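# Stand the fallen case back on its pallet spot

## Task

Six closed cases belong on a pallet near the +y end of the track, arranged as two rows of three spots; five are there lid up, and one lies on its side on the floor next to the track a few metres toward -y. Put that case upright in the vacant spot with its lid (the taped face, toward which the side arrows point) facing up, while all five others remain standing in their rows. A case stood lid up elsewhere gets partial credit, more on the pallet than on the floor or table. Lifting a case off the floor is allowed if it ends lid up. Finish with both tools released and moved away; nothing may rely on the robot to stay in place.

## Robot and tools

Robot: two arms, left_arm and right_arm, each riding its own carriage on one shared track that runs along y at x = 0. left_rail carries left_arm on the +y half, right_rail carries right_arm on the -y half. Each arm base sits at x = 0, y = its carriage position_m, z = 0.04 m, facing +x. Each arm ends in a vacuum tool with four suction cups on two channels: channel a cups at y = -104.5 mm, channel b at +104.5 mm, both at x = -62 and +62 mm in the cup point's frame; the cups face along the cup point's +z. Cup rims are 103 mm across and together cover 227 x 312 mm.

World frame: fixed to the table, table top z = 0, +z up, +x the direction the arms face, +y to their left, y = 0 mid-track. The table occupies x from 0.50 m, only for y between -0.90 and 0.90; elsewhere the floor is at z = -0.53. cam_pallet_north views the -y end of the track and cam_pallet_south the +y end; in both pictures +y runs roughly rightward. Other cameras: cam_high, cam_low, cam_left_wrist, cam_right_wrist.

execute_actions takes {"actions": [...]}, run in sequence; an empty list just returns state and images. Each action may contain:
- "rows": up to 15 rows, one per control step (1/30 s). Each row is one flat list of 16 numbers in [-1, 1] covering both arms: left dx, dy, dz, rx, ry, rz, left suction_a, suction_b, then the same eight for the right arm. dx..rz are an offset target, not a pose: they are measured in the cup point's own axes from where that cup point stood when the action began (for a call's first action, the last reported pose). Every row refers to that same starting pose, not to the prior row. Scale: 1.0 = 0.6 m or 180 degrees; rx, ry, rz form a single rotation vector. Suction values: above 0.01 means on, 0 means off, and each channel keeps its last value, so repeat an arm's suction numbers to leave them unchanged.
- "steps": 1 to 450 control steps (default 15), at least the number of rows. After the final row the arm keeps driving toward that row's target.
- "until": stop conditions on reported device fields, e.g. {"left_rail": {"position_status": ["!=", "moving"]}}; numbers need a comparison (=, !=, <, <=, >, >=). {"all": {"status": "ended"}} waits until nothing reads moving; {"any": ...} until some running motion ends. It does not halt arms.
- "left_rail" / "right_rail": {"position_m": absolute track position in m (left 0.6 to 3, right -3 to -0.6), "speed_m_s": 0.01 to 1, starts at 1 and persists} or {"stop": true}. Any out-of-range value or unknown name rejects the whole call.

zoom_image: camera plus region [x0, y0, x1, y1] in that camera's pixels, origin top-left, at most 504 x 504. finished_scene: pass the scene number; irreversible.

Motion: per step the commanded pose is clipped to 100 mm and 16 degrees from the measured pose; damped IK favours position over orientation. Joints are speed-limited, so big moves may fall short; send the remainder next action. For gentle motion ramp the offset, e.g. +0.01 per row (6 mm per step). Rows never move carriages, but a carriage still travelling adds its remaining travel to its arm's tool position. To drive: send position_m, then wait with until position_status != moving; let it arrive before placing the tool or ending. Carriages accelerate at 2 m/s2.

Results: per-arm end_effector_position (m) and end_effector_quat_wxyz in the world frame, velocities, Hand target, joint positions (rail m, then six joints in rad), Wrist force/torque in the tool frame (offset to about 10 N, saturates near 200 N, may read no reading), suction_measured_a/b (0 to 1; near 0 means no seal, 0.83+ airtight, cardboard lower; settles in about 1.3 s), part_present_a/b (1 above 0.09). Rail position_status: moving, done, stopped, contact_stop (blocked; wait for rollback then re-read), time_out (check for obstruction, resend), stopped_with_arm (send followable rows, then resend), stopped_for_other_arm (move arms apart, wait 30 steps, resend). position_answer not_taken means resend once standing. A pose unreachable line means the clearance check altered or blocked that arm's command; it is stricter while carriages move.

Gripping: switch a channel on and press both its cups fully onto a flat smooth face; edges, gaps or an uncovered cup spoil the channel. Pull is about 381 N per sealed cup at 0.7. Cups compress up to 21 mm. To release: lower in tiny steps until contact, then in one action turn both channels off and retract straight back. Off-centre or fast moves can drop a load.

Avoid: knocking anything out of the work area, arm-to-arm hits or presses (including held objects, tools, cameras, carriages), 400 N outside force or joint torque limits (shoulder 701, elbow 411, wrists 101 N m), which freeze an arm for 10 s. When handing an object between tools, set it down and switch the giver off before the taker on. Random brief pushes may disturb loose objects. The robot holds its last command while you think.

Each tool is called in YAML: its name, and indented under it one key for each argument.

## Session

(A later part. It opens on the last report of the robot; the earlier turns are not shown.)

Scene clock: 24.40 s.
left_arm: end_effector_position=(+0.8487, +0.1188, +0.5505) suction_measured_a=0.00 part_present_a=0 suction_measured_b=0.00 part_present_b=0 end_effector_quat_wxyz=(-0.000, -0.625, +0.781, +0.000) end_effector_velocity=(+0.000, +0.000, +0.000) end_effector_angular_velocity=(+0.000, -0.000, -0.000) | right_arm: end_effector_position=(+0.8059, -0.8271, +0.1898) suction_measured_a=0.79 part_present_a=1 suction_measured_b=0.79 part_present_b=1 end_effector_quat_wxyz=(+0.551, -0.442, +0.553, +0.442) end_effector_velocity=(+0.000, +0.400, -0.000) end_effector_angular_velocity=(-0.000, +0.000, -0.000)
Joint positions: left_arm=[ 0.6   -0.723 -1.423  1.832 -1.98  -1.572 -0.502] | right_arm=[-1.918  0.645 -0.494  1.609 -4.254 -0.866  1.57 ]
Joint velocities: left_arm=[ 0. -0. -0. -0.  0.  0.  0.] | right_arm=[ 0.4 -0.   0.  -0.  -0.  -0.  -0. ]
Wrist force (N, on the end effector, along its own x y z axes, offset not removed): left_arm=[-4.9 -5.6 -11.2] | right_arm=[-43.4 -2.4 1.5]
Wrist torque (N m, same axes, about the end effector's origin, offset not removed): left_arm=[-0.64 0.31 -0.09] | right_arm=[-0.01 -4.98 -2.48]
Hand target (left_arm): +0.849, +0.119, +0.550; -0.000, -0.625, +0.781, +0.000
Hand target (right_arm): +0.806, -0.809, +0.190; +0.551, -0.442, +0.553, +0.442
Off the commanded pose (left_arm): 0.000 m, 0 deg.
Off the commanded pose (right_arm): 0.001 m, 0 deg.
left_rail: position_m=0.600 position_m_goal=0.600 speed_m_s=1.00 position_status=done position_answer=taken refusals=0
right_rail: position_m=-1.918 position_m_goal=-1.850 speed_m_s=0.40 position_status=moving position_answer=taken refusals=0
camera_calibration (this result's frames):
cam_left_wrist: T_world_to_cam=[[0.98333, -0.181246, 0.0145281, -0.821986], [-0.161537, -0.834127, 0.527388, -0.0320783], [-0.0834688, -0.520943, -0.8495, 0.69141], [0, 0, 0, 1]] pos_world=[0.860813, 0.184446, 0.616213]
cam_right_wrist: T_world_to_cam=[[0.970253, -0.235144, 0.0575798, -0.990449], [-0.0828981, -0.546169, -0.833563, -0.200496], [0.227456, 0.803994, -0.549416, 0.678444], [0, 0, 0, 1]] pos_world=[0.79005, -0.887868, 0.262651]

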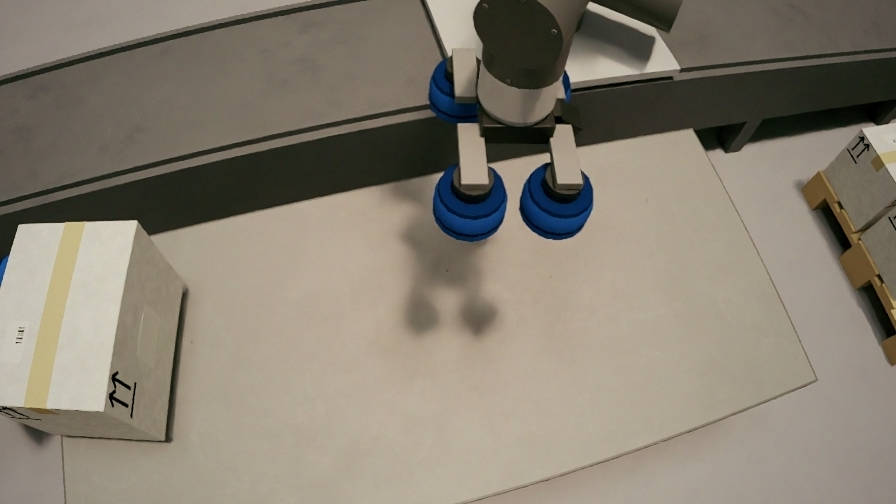

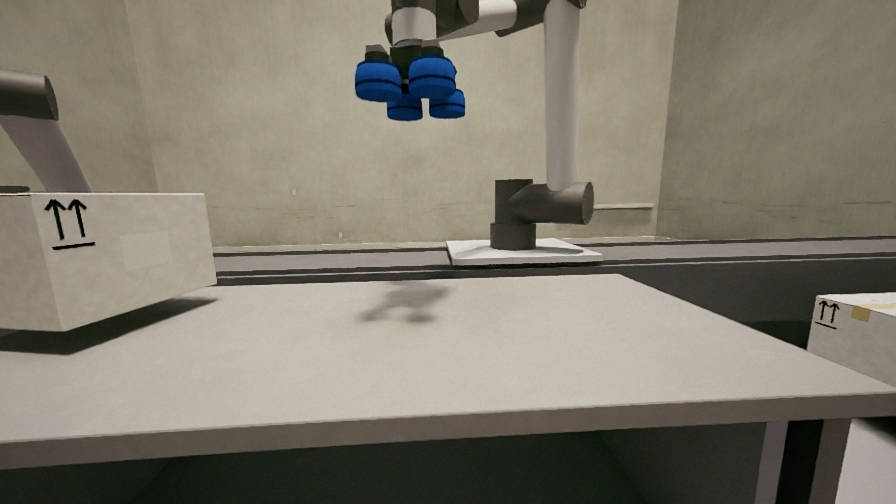

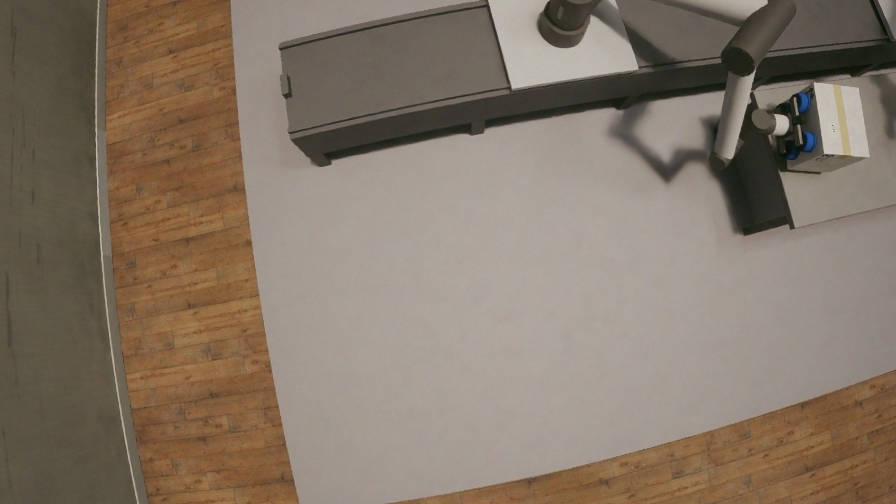

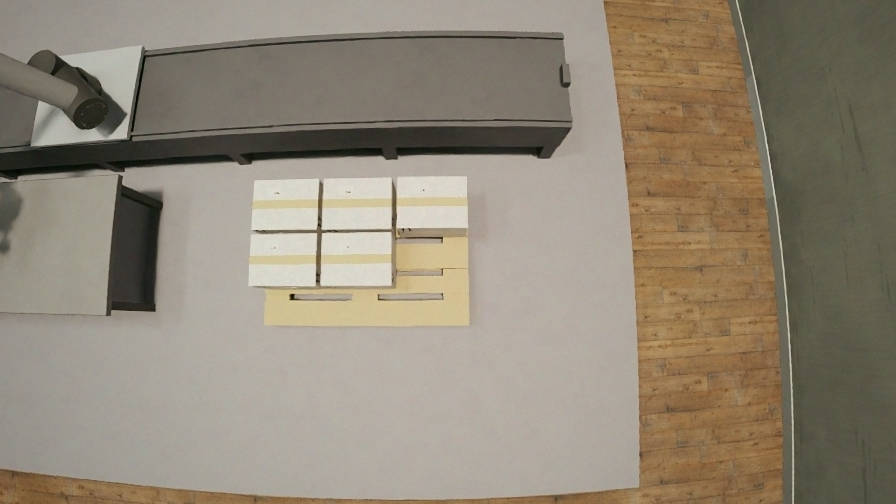

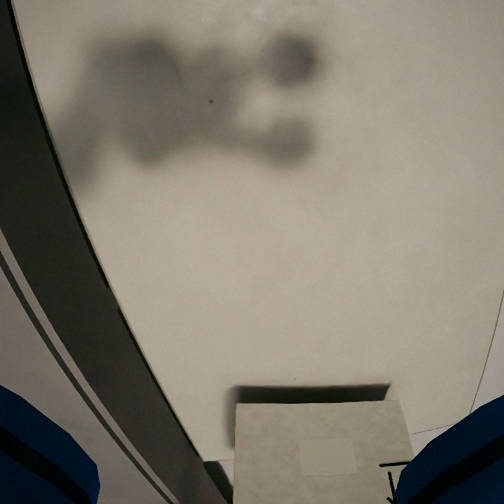

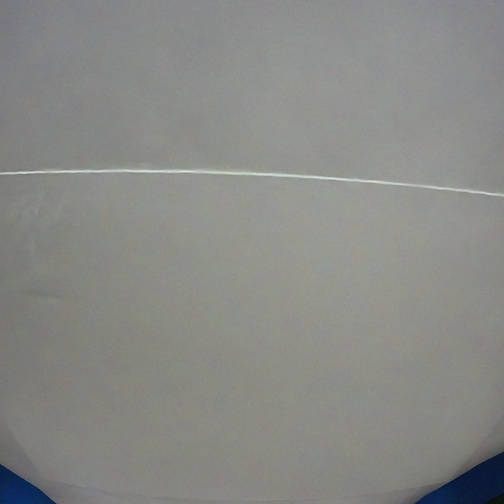

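execute_actions:
  actions: []

Scene clock: 25.03 s.
left_arm: end_effector_position=(+0.8487, +0.1188, +0.5505) suction_measured_a=0.00 part_present_a=0 suction_measured_b=0.00 part_present_b=0 end_effector_quat_wxyz=(-0.000, -0.625, +0.781, +0.000) end_effector_velocity=(-0.000, +0.000, +0.000) end_effector_angular_velocity=(-0.000, -0.000, -0.000) | right_arm: end_effector_position=(+0.8060, -0.7592, +0.1898) suction_measured_a=0.79 part_present_a=1 suction_measured_b=0.79 part_present_b=1 end_effector_quat_wxyz=(+0.551, -0.442, +0.553, +0.442) end_effector_velocity=(-0.000, -0.000, -0.000) end_effector_angular_velocity=(-0.000, +0.000, +0.000)
Joint positions: left_arm=[ 0.6   -0.723 -1.423  1.832 -1.98  -1.572 -0.502] | right_arm=[-1.85   0.644 -0.494  1.609 -4.254 -0.866  1.57 ]
Joint velocities: left_arm=[ 0.  0. -0.  0. -0.  0.  0.] | right_arm=[ 0.  0.  0.  0.  0. -0.  0.]
Wrist force (N, on the end effector, along its own x y z axes, offset not removed): left_arm=[-1.1 -7.5 -6.7] | right_arm=[-45.1 -4.6 1.5]
Wrist torque (N m, same axes, about the end effector's origin, offset not removed): left_arm=[-0.74 -0.10 -0.36] | right_arm=[-0.40 -4.75 -2.48]
Hand target (left_arm): +0.849, +0.119, +0.550; -0.000, -0.625, +0.781, +0.000
Hand target (right_arm): +0.806, -0.759, +0.190; +0.551, -0.442, +0.553, +0.442
Off the commanded pose (left_arm): 0.000 m, 0 deg.
Off the commanded pose (right_arm): 0.001 m, 0 deg.
left_rail: position_m=0.600 position_m_goal=0.600 speed_m_s=1.00 position_status=done position_answer=taken refusals=0
right_rail: position_m=-1.850 position_m_goal=-1.850 speed_m_s=0.40 position_status=done position_answer=taken refusals=0
camera_calibration (this result's frames):
cam_left_wrist: T_world_to_cam=[[0.98333, -0.181246, 0.0145281, -0.821986], [-0.161537, -0.834127, 0.527388, -0.0320785], [-0.0834686, -0.520944, -0.8495, 0.69141], [0, 0, 0, 1]] pos_world=[0.860813, 0.184446, 0.616213]
cam_right_wrist: T_world_to_cam=[[0.970232, -0.235229, 0.0575993, -0.97462], [-0.0829246, -0.546146, -0.833576, -0.163375], [0.227539, 0.803985, -0.549394, 0.62377], [0, 0, 0, 1]] pos_world=[0.790127, -0.819987, 0.262648]

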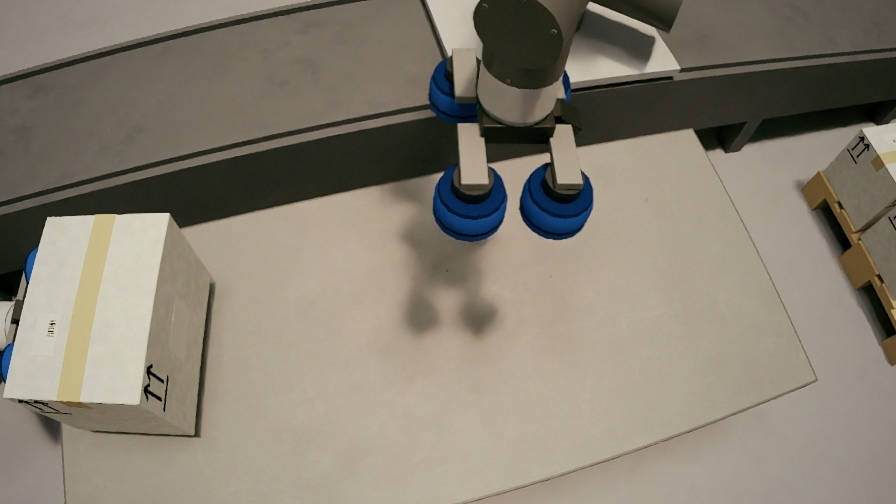

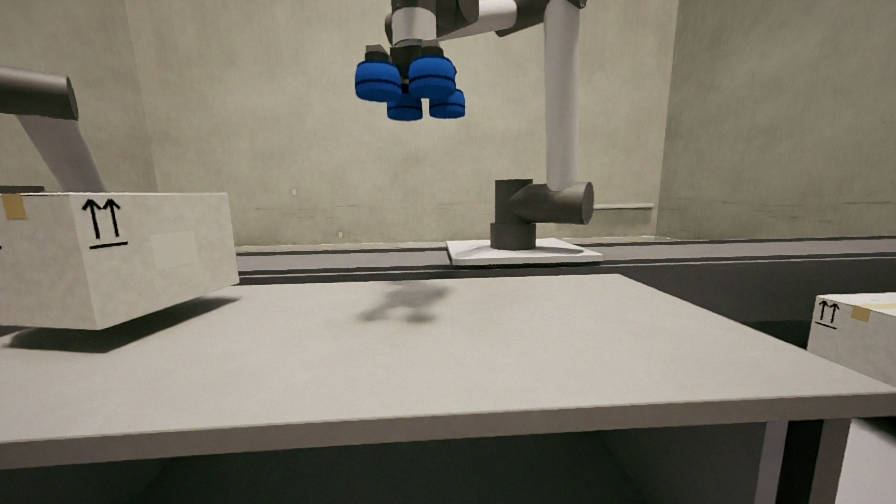

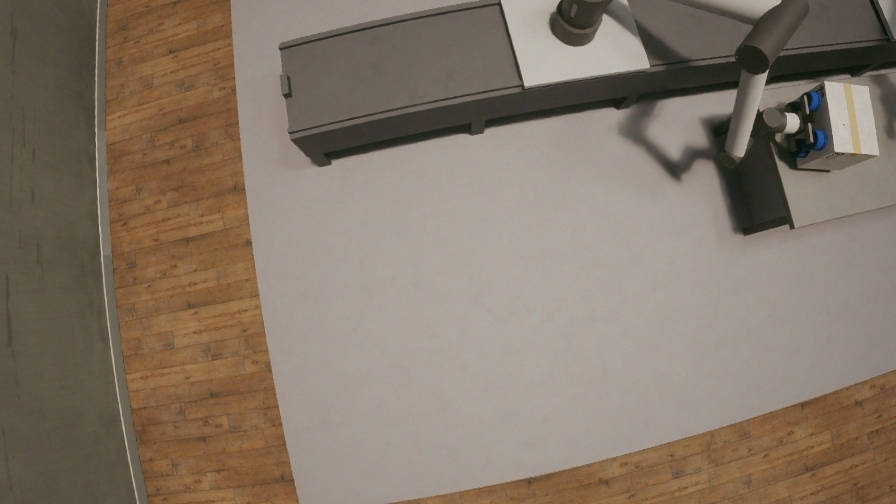

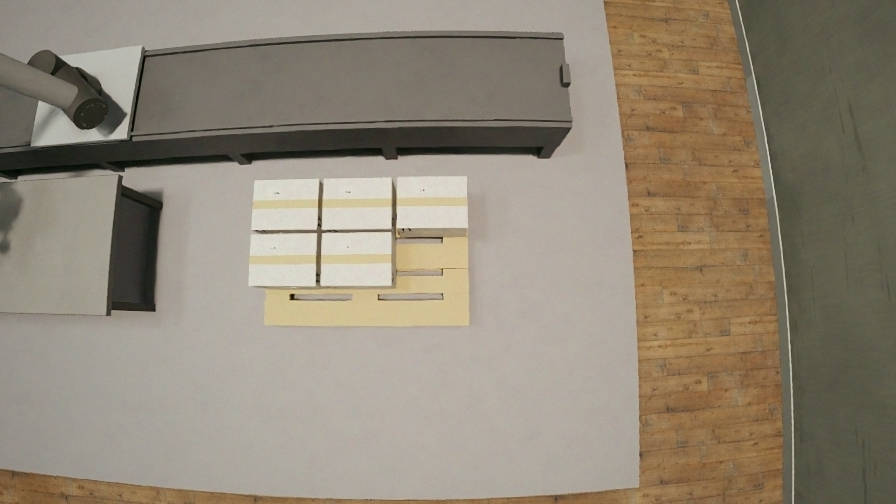

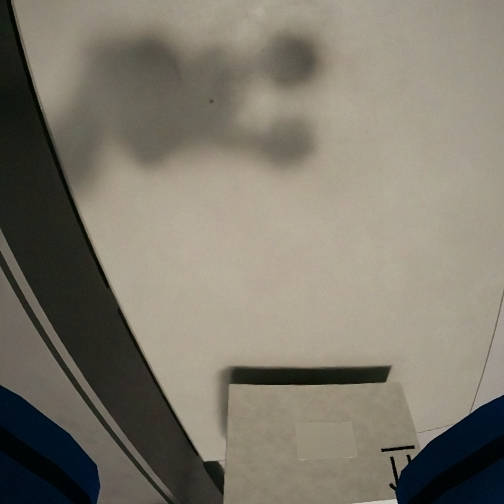

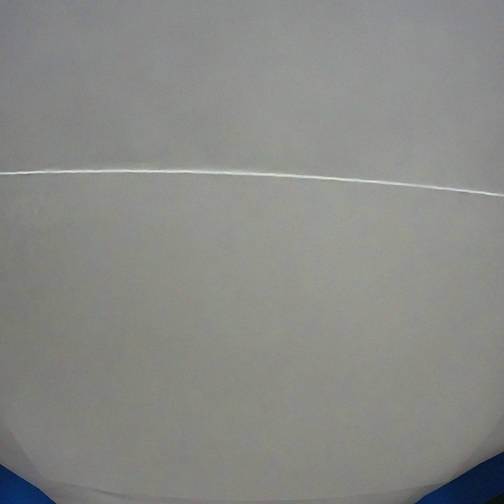

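execute_actions:
  actions:
    - {"rows": [ [0.004,-0.001,0,0,0,0,0,0, 0.001,0,0,0,0,0,1,1], [0.012,-0.003,-0.001,0,0,0,0,0, 0.003,0,0,0,0,0,1,1], [0.025,-0.006,-0.001,0,0,0,0,0, 0.007,0,0,0,0,0,1,1], [0.043,-0.010,-0.002,0,0,0,0,0, 0.012,0,0,0,0,0,1,1], [0.066,-0.015,-0.003,0,0,0,0,0, 0.018,0,0,0,0,0,1,1], [0.094,-0.022,-0.004,0,0,0,0,0, 0.025,0,0,0,0,0,1,1], [0.127,-0.029,-0.006,0,0,0,0,0, 0.032,0,0,0,0,0,1,1], [0.165,-0.038,-0.007,0,0,0,0,0, 0.039,0,0,0,0,0,1,1], [0.207,-0.048,-0.009,0,0,0,0,0, 0.046,0,0,0,0,0,1,1], [0.253,-0.058,-0.011,0,0,0,0,0, 0.052,0,0,0,0,0,1,1], [0.303,-0.070,-0.014,0,0,0,0,0, 0.057,0,0,0,0,0,1,1], [0.357,-0.082,-0.016,0,0,0,0,0, 0.061,0,0,0,0,0,1,1], [0.415,-0.096,-0.019,0,0,0,0,0, 0.064,0,0,0,0,0,1,1], [0.477,-0.110,-0.022,0,0,0,0,0, 0.066,0,0,0,0,0,1,1], [0.540,-0.125,-0.025,0,0,0,0,0, 0.0667,0,0,0,0,0,1,1] ], "steps": 26}

Scene clock: 26.47 s.
left_arm: end_effector_position=(+0.8458, -0.1858, +0.5638) suction_measured_a=0.00 part_present_a=0 suction_measured_b=0.00 part_present_b=0 end_effector_quat_wxyz=(-0.001, -0.624, +0.781, -0.001) end_effector_velocity=(+0.029, -0.213, +0.013) end_effector_angular_velocity=(+0.007, +0.002, +0.005) | right_arm: end_effector_position=(+0.8060, -0.7592, +0.1503) suction_measured_a=0.79 part_present_a=1 suction_measured_b=0.79 part_present_b=1 end_effector_quat_wxyz=(+0.551, -0.442, +0.553, +0.442) end_effector_velocity=(+0.000, +0.000, -0.004) end_effector_angular_velocity=(+0.000, -0.000, +0.000)
Joint positions: left_arm=[ 0.6   -0.923 -1.23   1.561 -1.904 -1.572 -0.701] | right_arm=[-1.85   0.644 -0.453  1.593 -4.279 -0.866  1.57 ]
Joint velocities: left_arm=[ 0.    -0.094  0.182 -0.278  0.102  0.003 -0.099] | right_arm=[ 0.    -0.     0.004 -0.002 -0.002  0.     0.   ]
Wrist force (N, on the end effector, along its own x y z axes, offset not removed): left_arm=[-2.6 -2.3 -4.4] | right_arm=[-42.3 -6.7 2.3]
Wrist torque (N m, same axes, about the end effector's origin, offset not removed): left_arm=[-0.29 0.34 -0.11] | right_arm=[-0.53 -5.05 -2.51]
Hand target (left_arm): +0.850, -0.213, +0.565; -0.000, -0.625, +0.781, -0.000
Hand target (right_arm): +0.806, -0.759, +0.150; +0.551, -0.442, +0.553, +0.442
Off the commanded pose (left_arm): 0.028 m, 0 deg.
Off the commanded pose (right_arm): 0.001 m, 0 deg.
left_rail: position_m=0.600 position_m_goal=0.600 speed_m_s=1.00 position_status=done position_answer=taken refusals=0
right_rail: position_m=-1.850 position_m_goal=-1.850 speed_m_s=0.40 position_status=done position_answer=taken refusals=0
camera_calibration (this result's frames):
cam_left_wrist: T_world_to_cam=[[0.9831, -0.18238, 0.01588, -0.875276], [-0.163082, -0.833052, 0.52861, -0.29291], [-0.0831791, -0.522266, -0.848716, 0.542831], [0, 0, 0, 1]] pos_world=[0.857868, -0.120139, 0.629444]
cam_right_wrist: T_world_to_cam=[[0.970226, -0.23523, 0.0576879, -0.97233], [-0.0828565, -0.546172, -0.833565, -0.196403], [0.227587, 0.803967, -0.549401, 0.602042], [0, 0, 0, 1]] pos_world=[0.79009, -0.820013, 0.223139]

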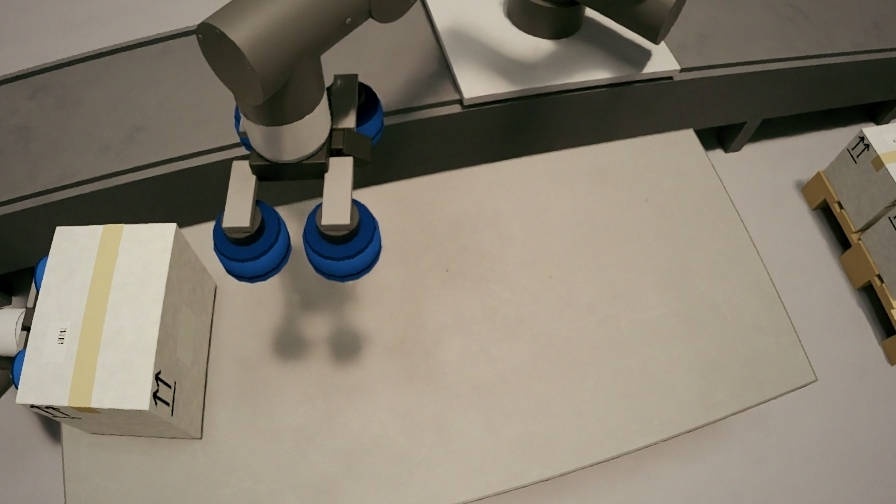

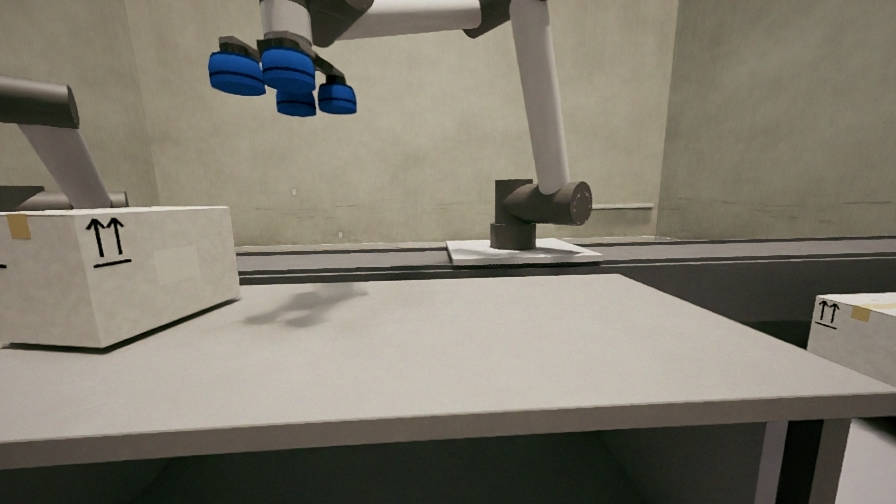

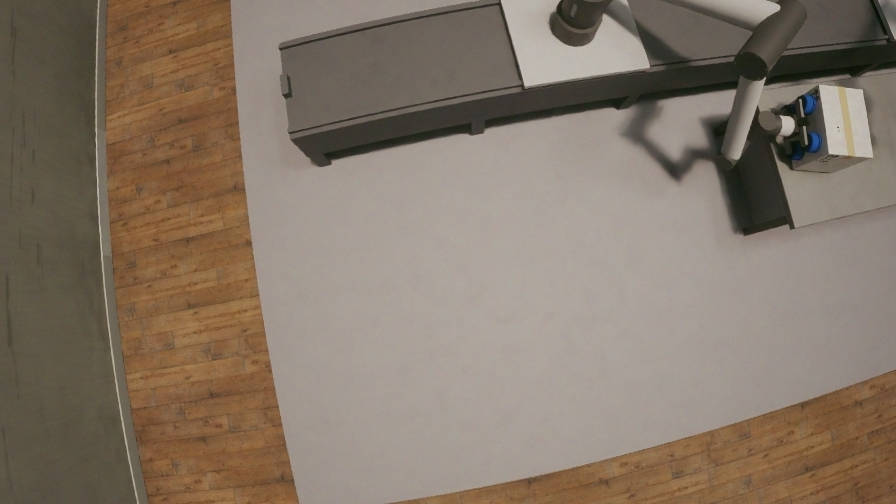

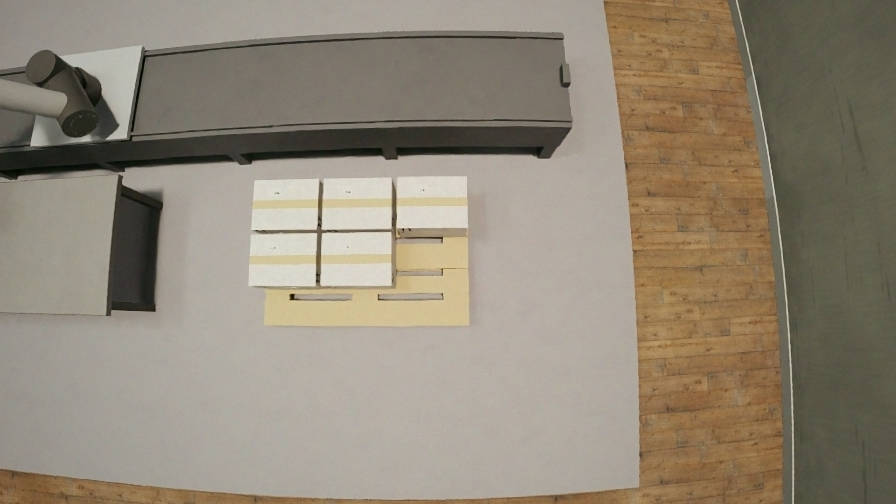

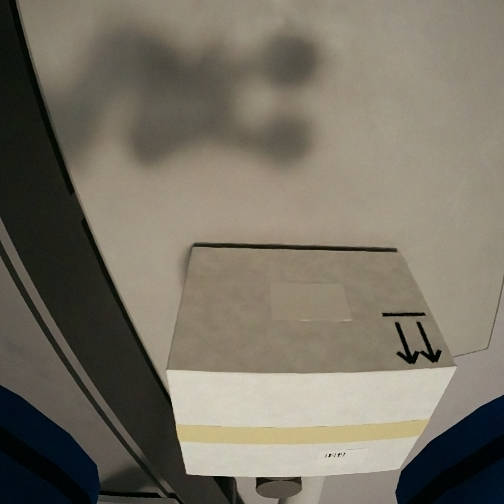

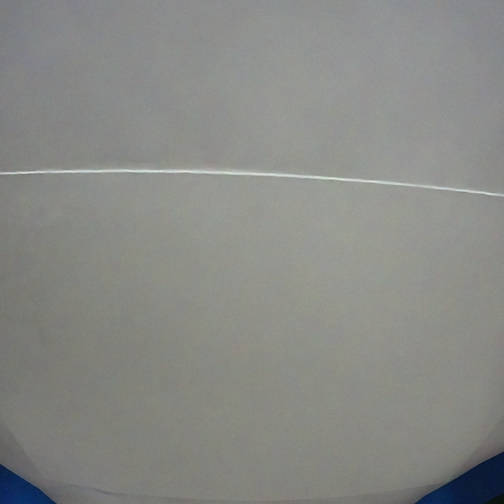

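zoom_image:
  camera: "cam_low"
  region: [0, 280, 130, 370]

zoom_image:
  camera: "cam_low"
  region: [130, 270, 260, 350]

Region (0, 280, 130, 370) of cam_low's 896x504 image, scaled by 3.877, with more detail than that image has; it fills the top 349 rows of this view, and the rest is white.

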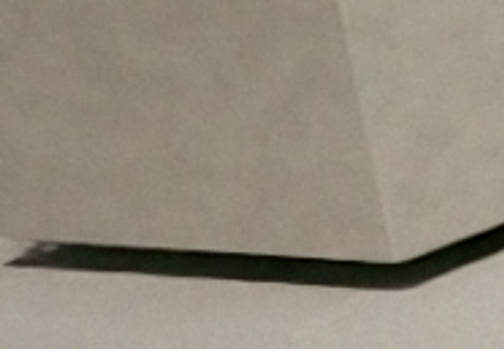

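Region (130, 270, 260, 350) of cam_low's 896x504 image, scaled by 3.877, with more detail than that image has; it fills the top 310 rows of this view, and the rest is white.

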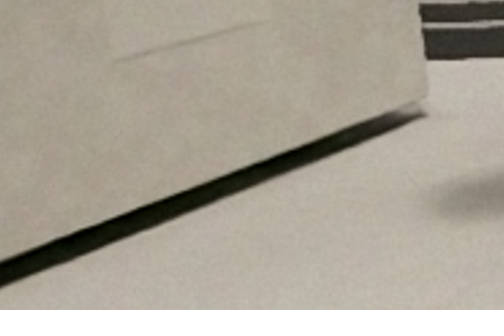

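execute_actions:
  actions:
    - {"rows": [ [0.0427,-0.0163,-0.0025,0,0,0,0,0, 0.003,0,0,0,0,0,1,1], [0.0427,-0.0163,-0.0025,0,0,0,0,0, 0.006,0,0,0,0,0,1,1], [0.0427,-0.0163,-0.0025,0,0,0,0,0, 0.009,0,0,0,0,0,1,1], [0.0427,-0.0163,-0.0025,0,0,0,0,0, 0.0105,0,0,0,0,0,1,1] ], "steps": 4}

Scene clock: 27.63 s.
left_arm: end_effector_position=(+0.8499, -0.2128, +0.5655) suction_measured_a=0.00 part_present_a=0 suction_measured_b=0.00 part_present_b=0 end_effector_quat_wxyz=(-0.000, -0.625, +0.781, -0.001) end_effector_velocity=(+0.000, -0.002, +0.000) end_effector_angular_velocity=(-0.005, -0.004, -0.005) | right_arm: end_effector_position=(+0.8060, -0.7592, +0.1482) suction_measured_a=0.79 part_present_a=1 suction_measured_b=0.79 part_present_b=1 end_effector_quat_wxyz=(+0.551, -0.442, +0.553, +0.442) end_effector_velocity=(-0.000, -0.000, -0.026) end_effector_angular_velocity=(-0.001, +0.001, -0.000)
Joint positions: left_arm=[ 0.6   -0.935 -1.207  1.525 -1.89  -1.572 -0.713] | right_arm=[-1.85   0.644 -0.451  1.592 -4.28  -0.866  1.57 ]
Joint velocities: left_arm=[ 0.    -0.001  0.     0.001 -0.008 -0.     0.004] | right_arm=[ 0.    -0.     0.027 -0.011 -0.015 -0.     0.   ]
Wrist force (N, on the end effector, along its own x y z axes, offset not removed): left_arm=[3.2 -2.4 -3.4] | right_arm=[-45.7 -5.3 3.7]
Wrist torque (N m, same axes, about the end effector's origin, offset not removed): left_arm=[-0.06 -0.48 0.11] | right_arm=[-0.37 -4.97 -2.54]
Hand target (left_arm): +0.850, -0.213, +0.565; -0.001, -0.624, +0.781, -0.001
Hand target (right_arm): +0.806, -0.759, +0.144; +0.551, -0.442, +0.553, +0.442
Off the commanded pose (left_arm): 0.000 m, 0 deg.
Off the commanded pose (right_arm): 0.004 m, 0 deg.
left_rail: position_m=0.600 position_m_goal=0.600 speed_m_s=1.00 position_status=done position_answer=taken refusals=0
right_rail: position_m=-1.850 position_m_goal=-1.850 speed_m_s=0.40 position_status=done position_answer=taken refusals=0
camera_calibration (this result's frames):
cam_left_wrist: T_world_to_cam=[[0.983214, -0.181787, 0.0155864, -0.884032], [-0.162481, -0.833519, 0.528059, -0.315883], [-0.0830027, -0.521727, -0.849065, 0.530678], [0, 0, 0, 1]] pos_world=[0.861916, -0.147131, 0.631164]
cam_right_wrist: T_world_to_cam=[[0.970229, -0.235234, 0.0576313, -0.972219], [-0.0828932, -0.546123, -0.833594, -0.197998], [0.227563, 0.803999, -0.549363, 0.60097], [0, 0, 0, 1]] pos_world=[0.790103, -0.82001, 0.221131]

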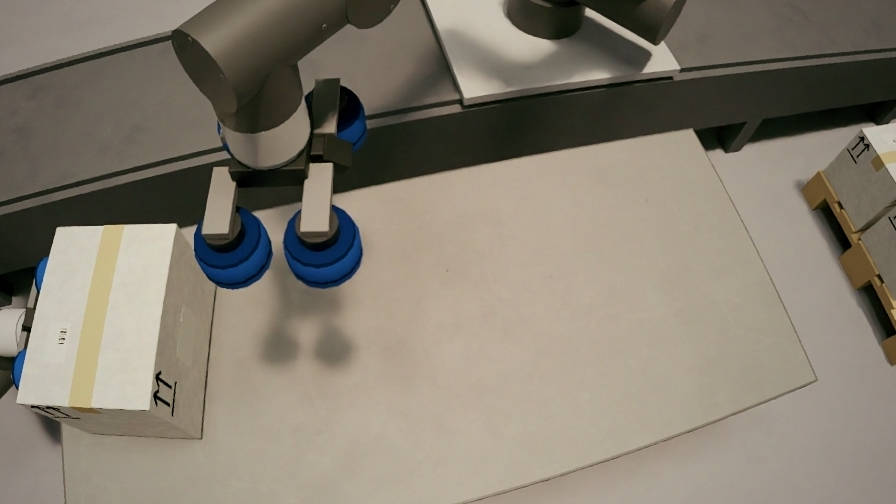

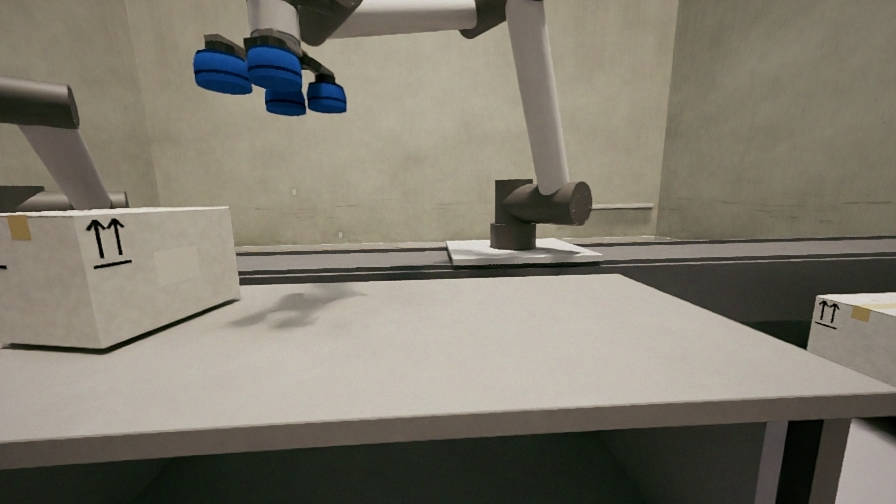

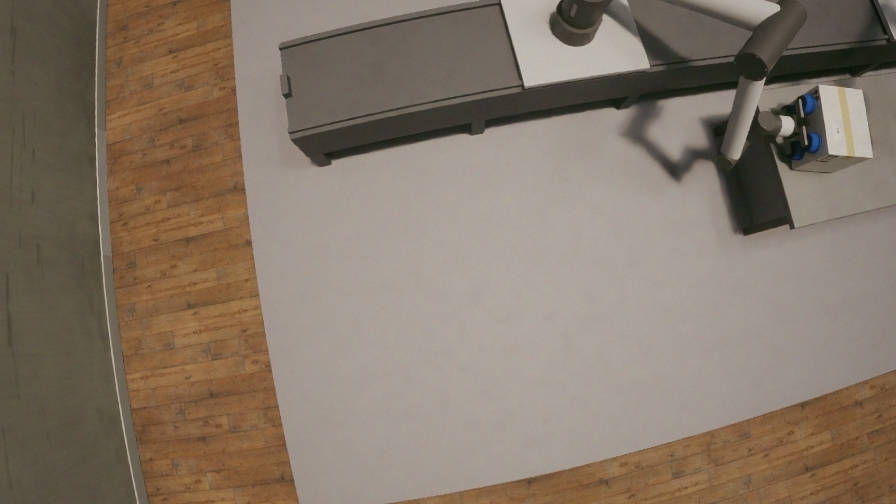

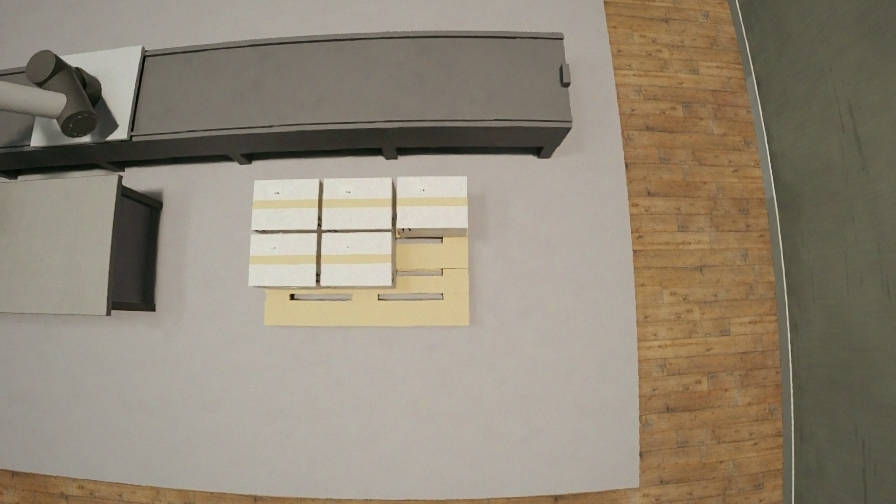

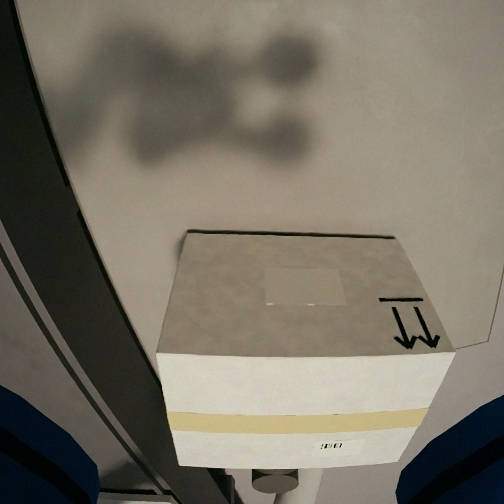

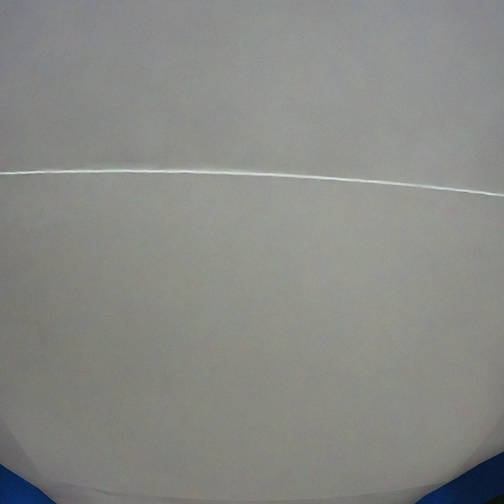

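execute_actions:
  actions: []

zoom_image:
  camera: "cam_low"
  region: [0, 280, 130, 370]

zoom_image:
  camera: "cam_low"
  region: [130, 270, 260, 350]

Scene clock: 28.03 s.
left_arm: end_effector_position=(+0.8497, -0.2130, +0.5654) suction_measured_a=0.00 part_present_a=0 suction_measured_b=0.00 part_present_b=0 end_effector_quat_wxyz=(-0.001, -0.624, +0.781, -0.001) end_effector_velocity=(-0.000, +0.000, +0.000) end_effector_angular_velocity=(-0.000, -0.000, -0.000) | right_arm: end_effector_position=(+0.8060, -0.7592, +0.1441) suction_measured_a=0.79 part_present_a=1 suction_measured_b=0.79 part_present_b=1 end_effector_quat_wxyz=(+0.551, -0.442, +0.553, +0.442) end_effector_velocity=(+0.000, +0.000, -0.001) end_effector_angular_velocity=(-0.000, -0.000, +0.000)
Joint positions: left_arm=[ 0.6   -0.935 -1.207  1.525 -1.891 -1.572 -0.713] | right_arm=[-1.85   0.644 -0.447  1.59  -4.282 -0.866  1.57 ]
Joint velocities: left_arm=[ 0. -0. -0.  0. -0. -0.  0.] | right_arm=[ 0.     0.     0.001 -0.001 -0.001  0.    -0.   ]
Wrist force (N, on the end effector, along its own x y z axes, offset not removed): left_arm=[0.0 -6.5 -1.7] | right_arm=[-44.6 -3.0 1.3]
Wrist torque (N m, same axes, about the end effector's origin, offset not removed): left_arm=[-0.84 -0.38 0.02] | right_arm=[-0.02 -4.71 -2.46]
Hand target (left_arm): +0.850, -0.213, +0.565; -0.001, -0.624, +0.781, -0.001
Hand target (right_arm): +0.806, -0.759, +0.144; +0.551, -0.442, +0.553, +0.442
Off the commanded pose (left_arm): 0.000 m, 0 deg.
Off the commanded pose (right_arm): 0.000 m, 0 deg.
left_rail: position_m=0.600 position_m_goal=0.600 speed_m_s=1.00 position_status=done position_answer=taken refusals=0
right_rail: position_m=-1.850 position_m_goal=-1.850 speed_m_s=0.40 position_status=done position_answer=taken refusals=0
camera_calibration (this result's frames):
cam_left_wrist: T_world_to_cam=[[0.983104, -0.18236, 0.0158564, -0.884116], [-0.163057, -0.83308, 0.528573, -0.315716], [-0.0831809, -0.522228, -0.84874, 0.53032], [0, 0, 0, 1]] pos_world=[0.86181, -0.147296, 0.631001]
cam_right_wrist: T_world_to_cam=[[0.970228, -0.235229, 0.0576628, -0.971956], [-0.0828829, -0.546192, -0.833549, -0.201513], [0.22757, 0.803954, -0.549427, 0.598705], [0, 0, 0, 1]] pos_world=[0.79007, -0.820028, 0.21702]

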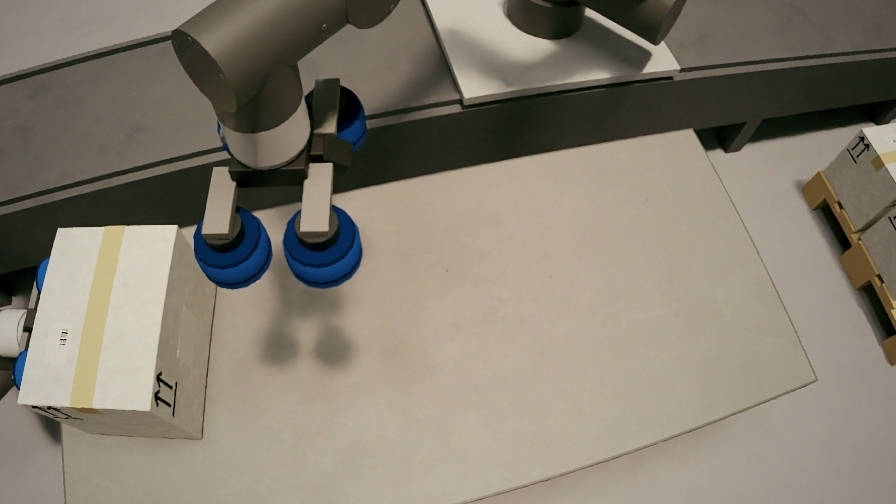

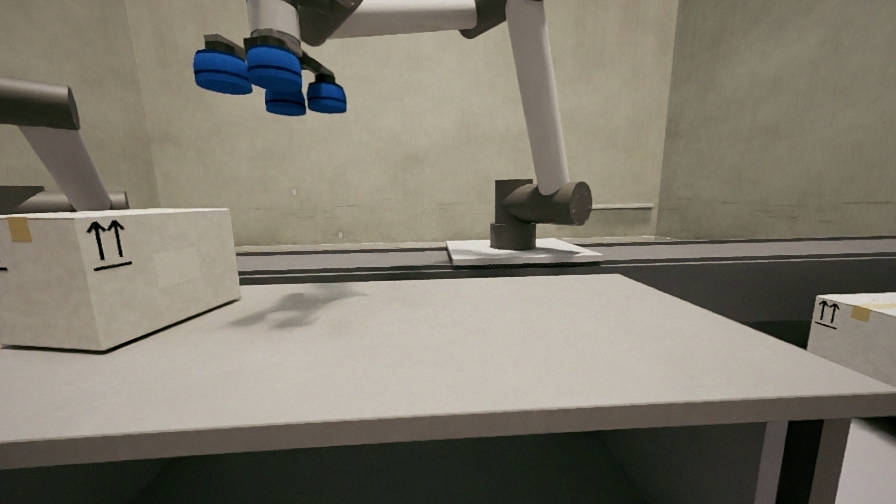

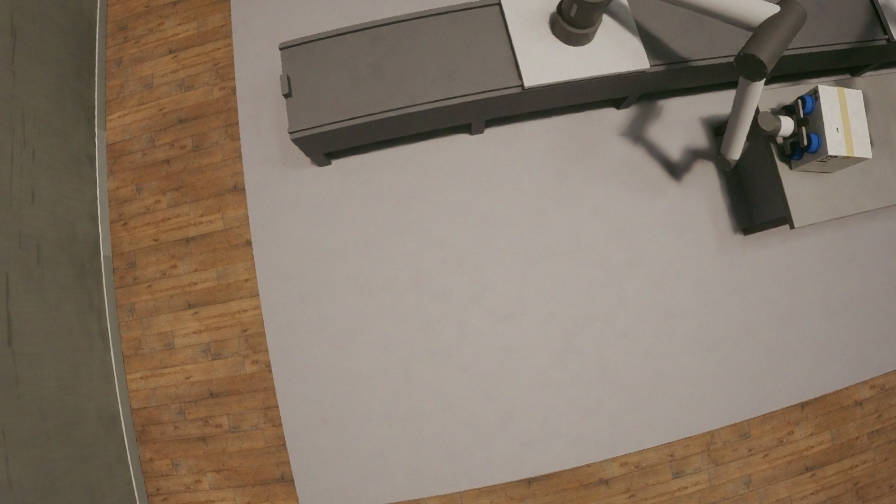

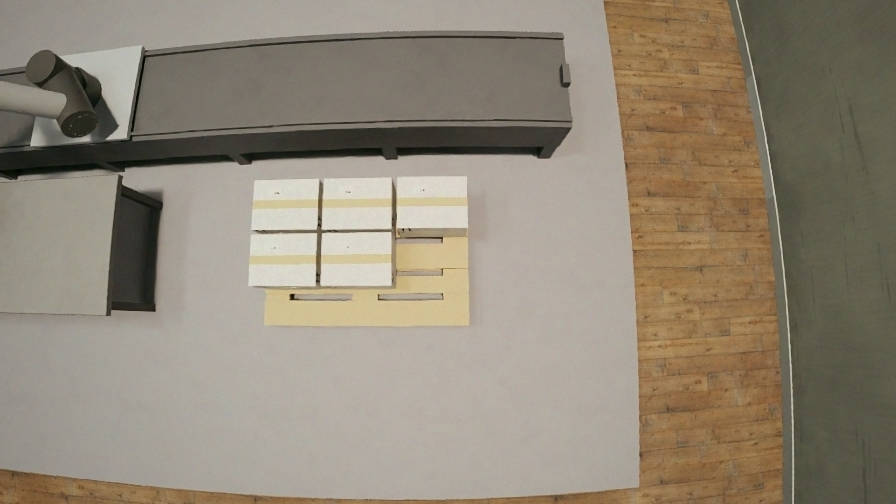

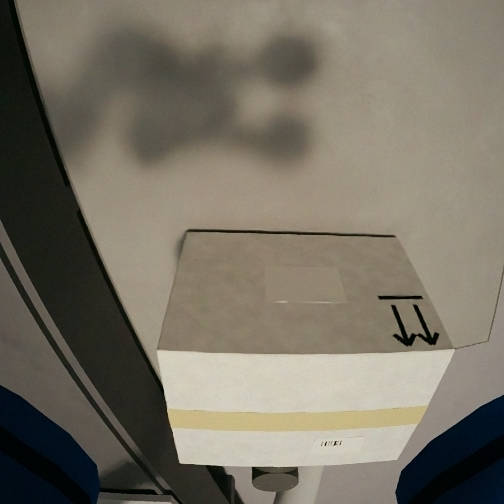

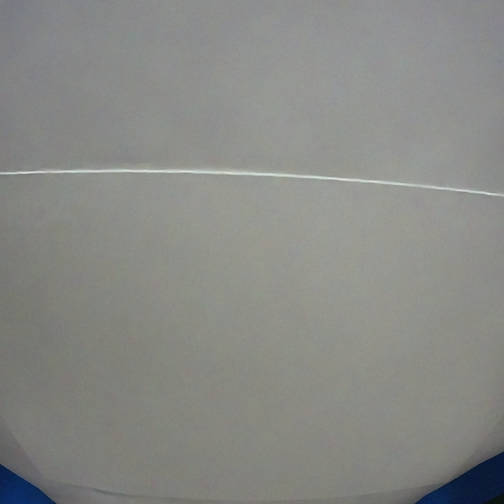

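Region (0, 280, 130, 370) of cam_low's 896x504 image, scaled by 3.877, with more detail than that image has; it fills the top 349 rows of this view, and the rest is white.

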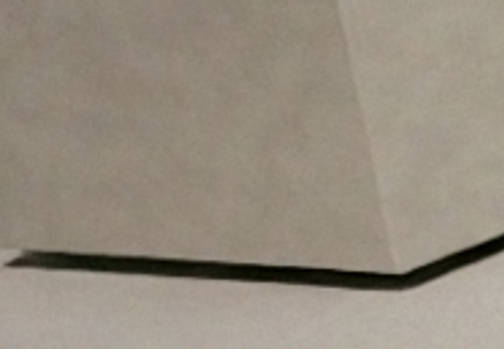

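Region (130, 270, 260, 350) of cam_low's 896x504 image, scaled by 3.877, with more detail than that image has; it fills the top 310 rows of this view, and the rest is white.

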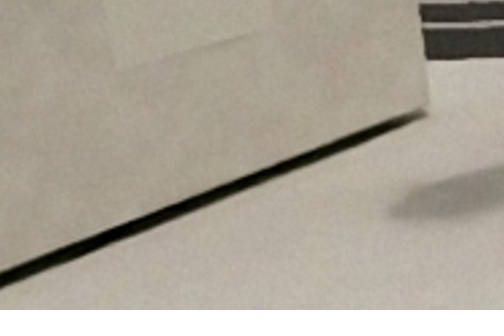

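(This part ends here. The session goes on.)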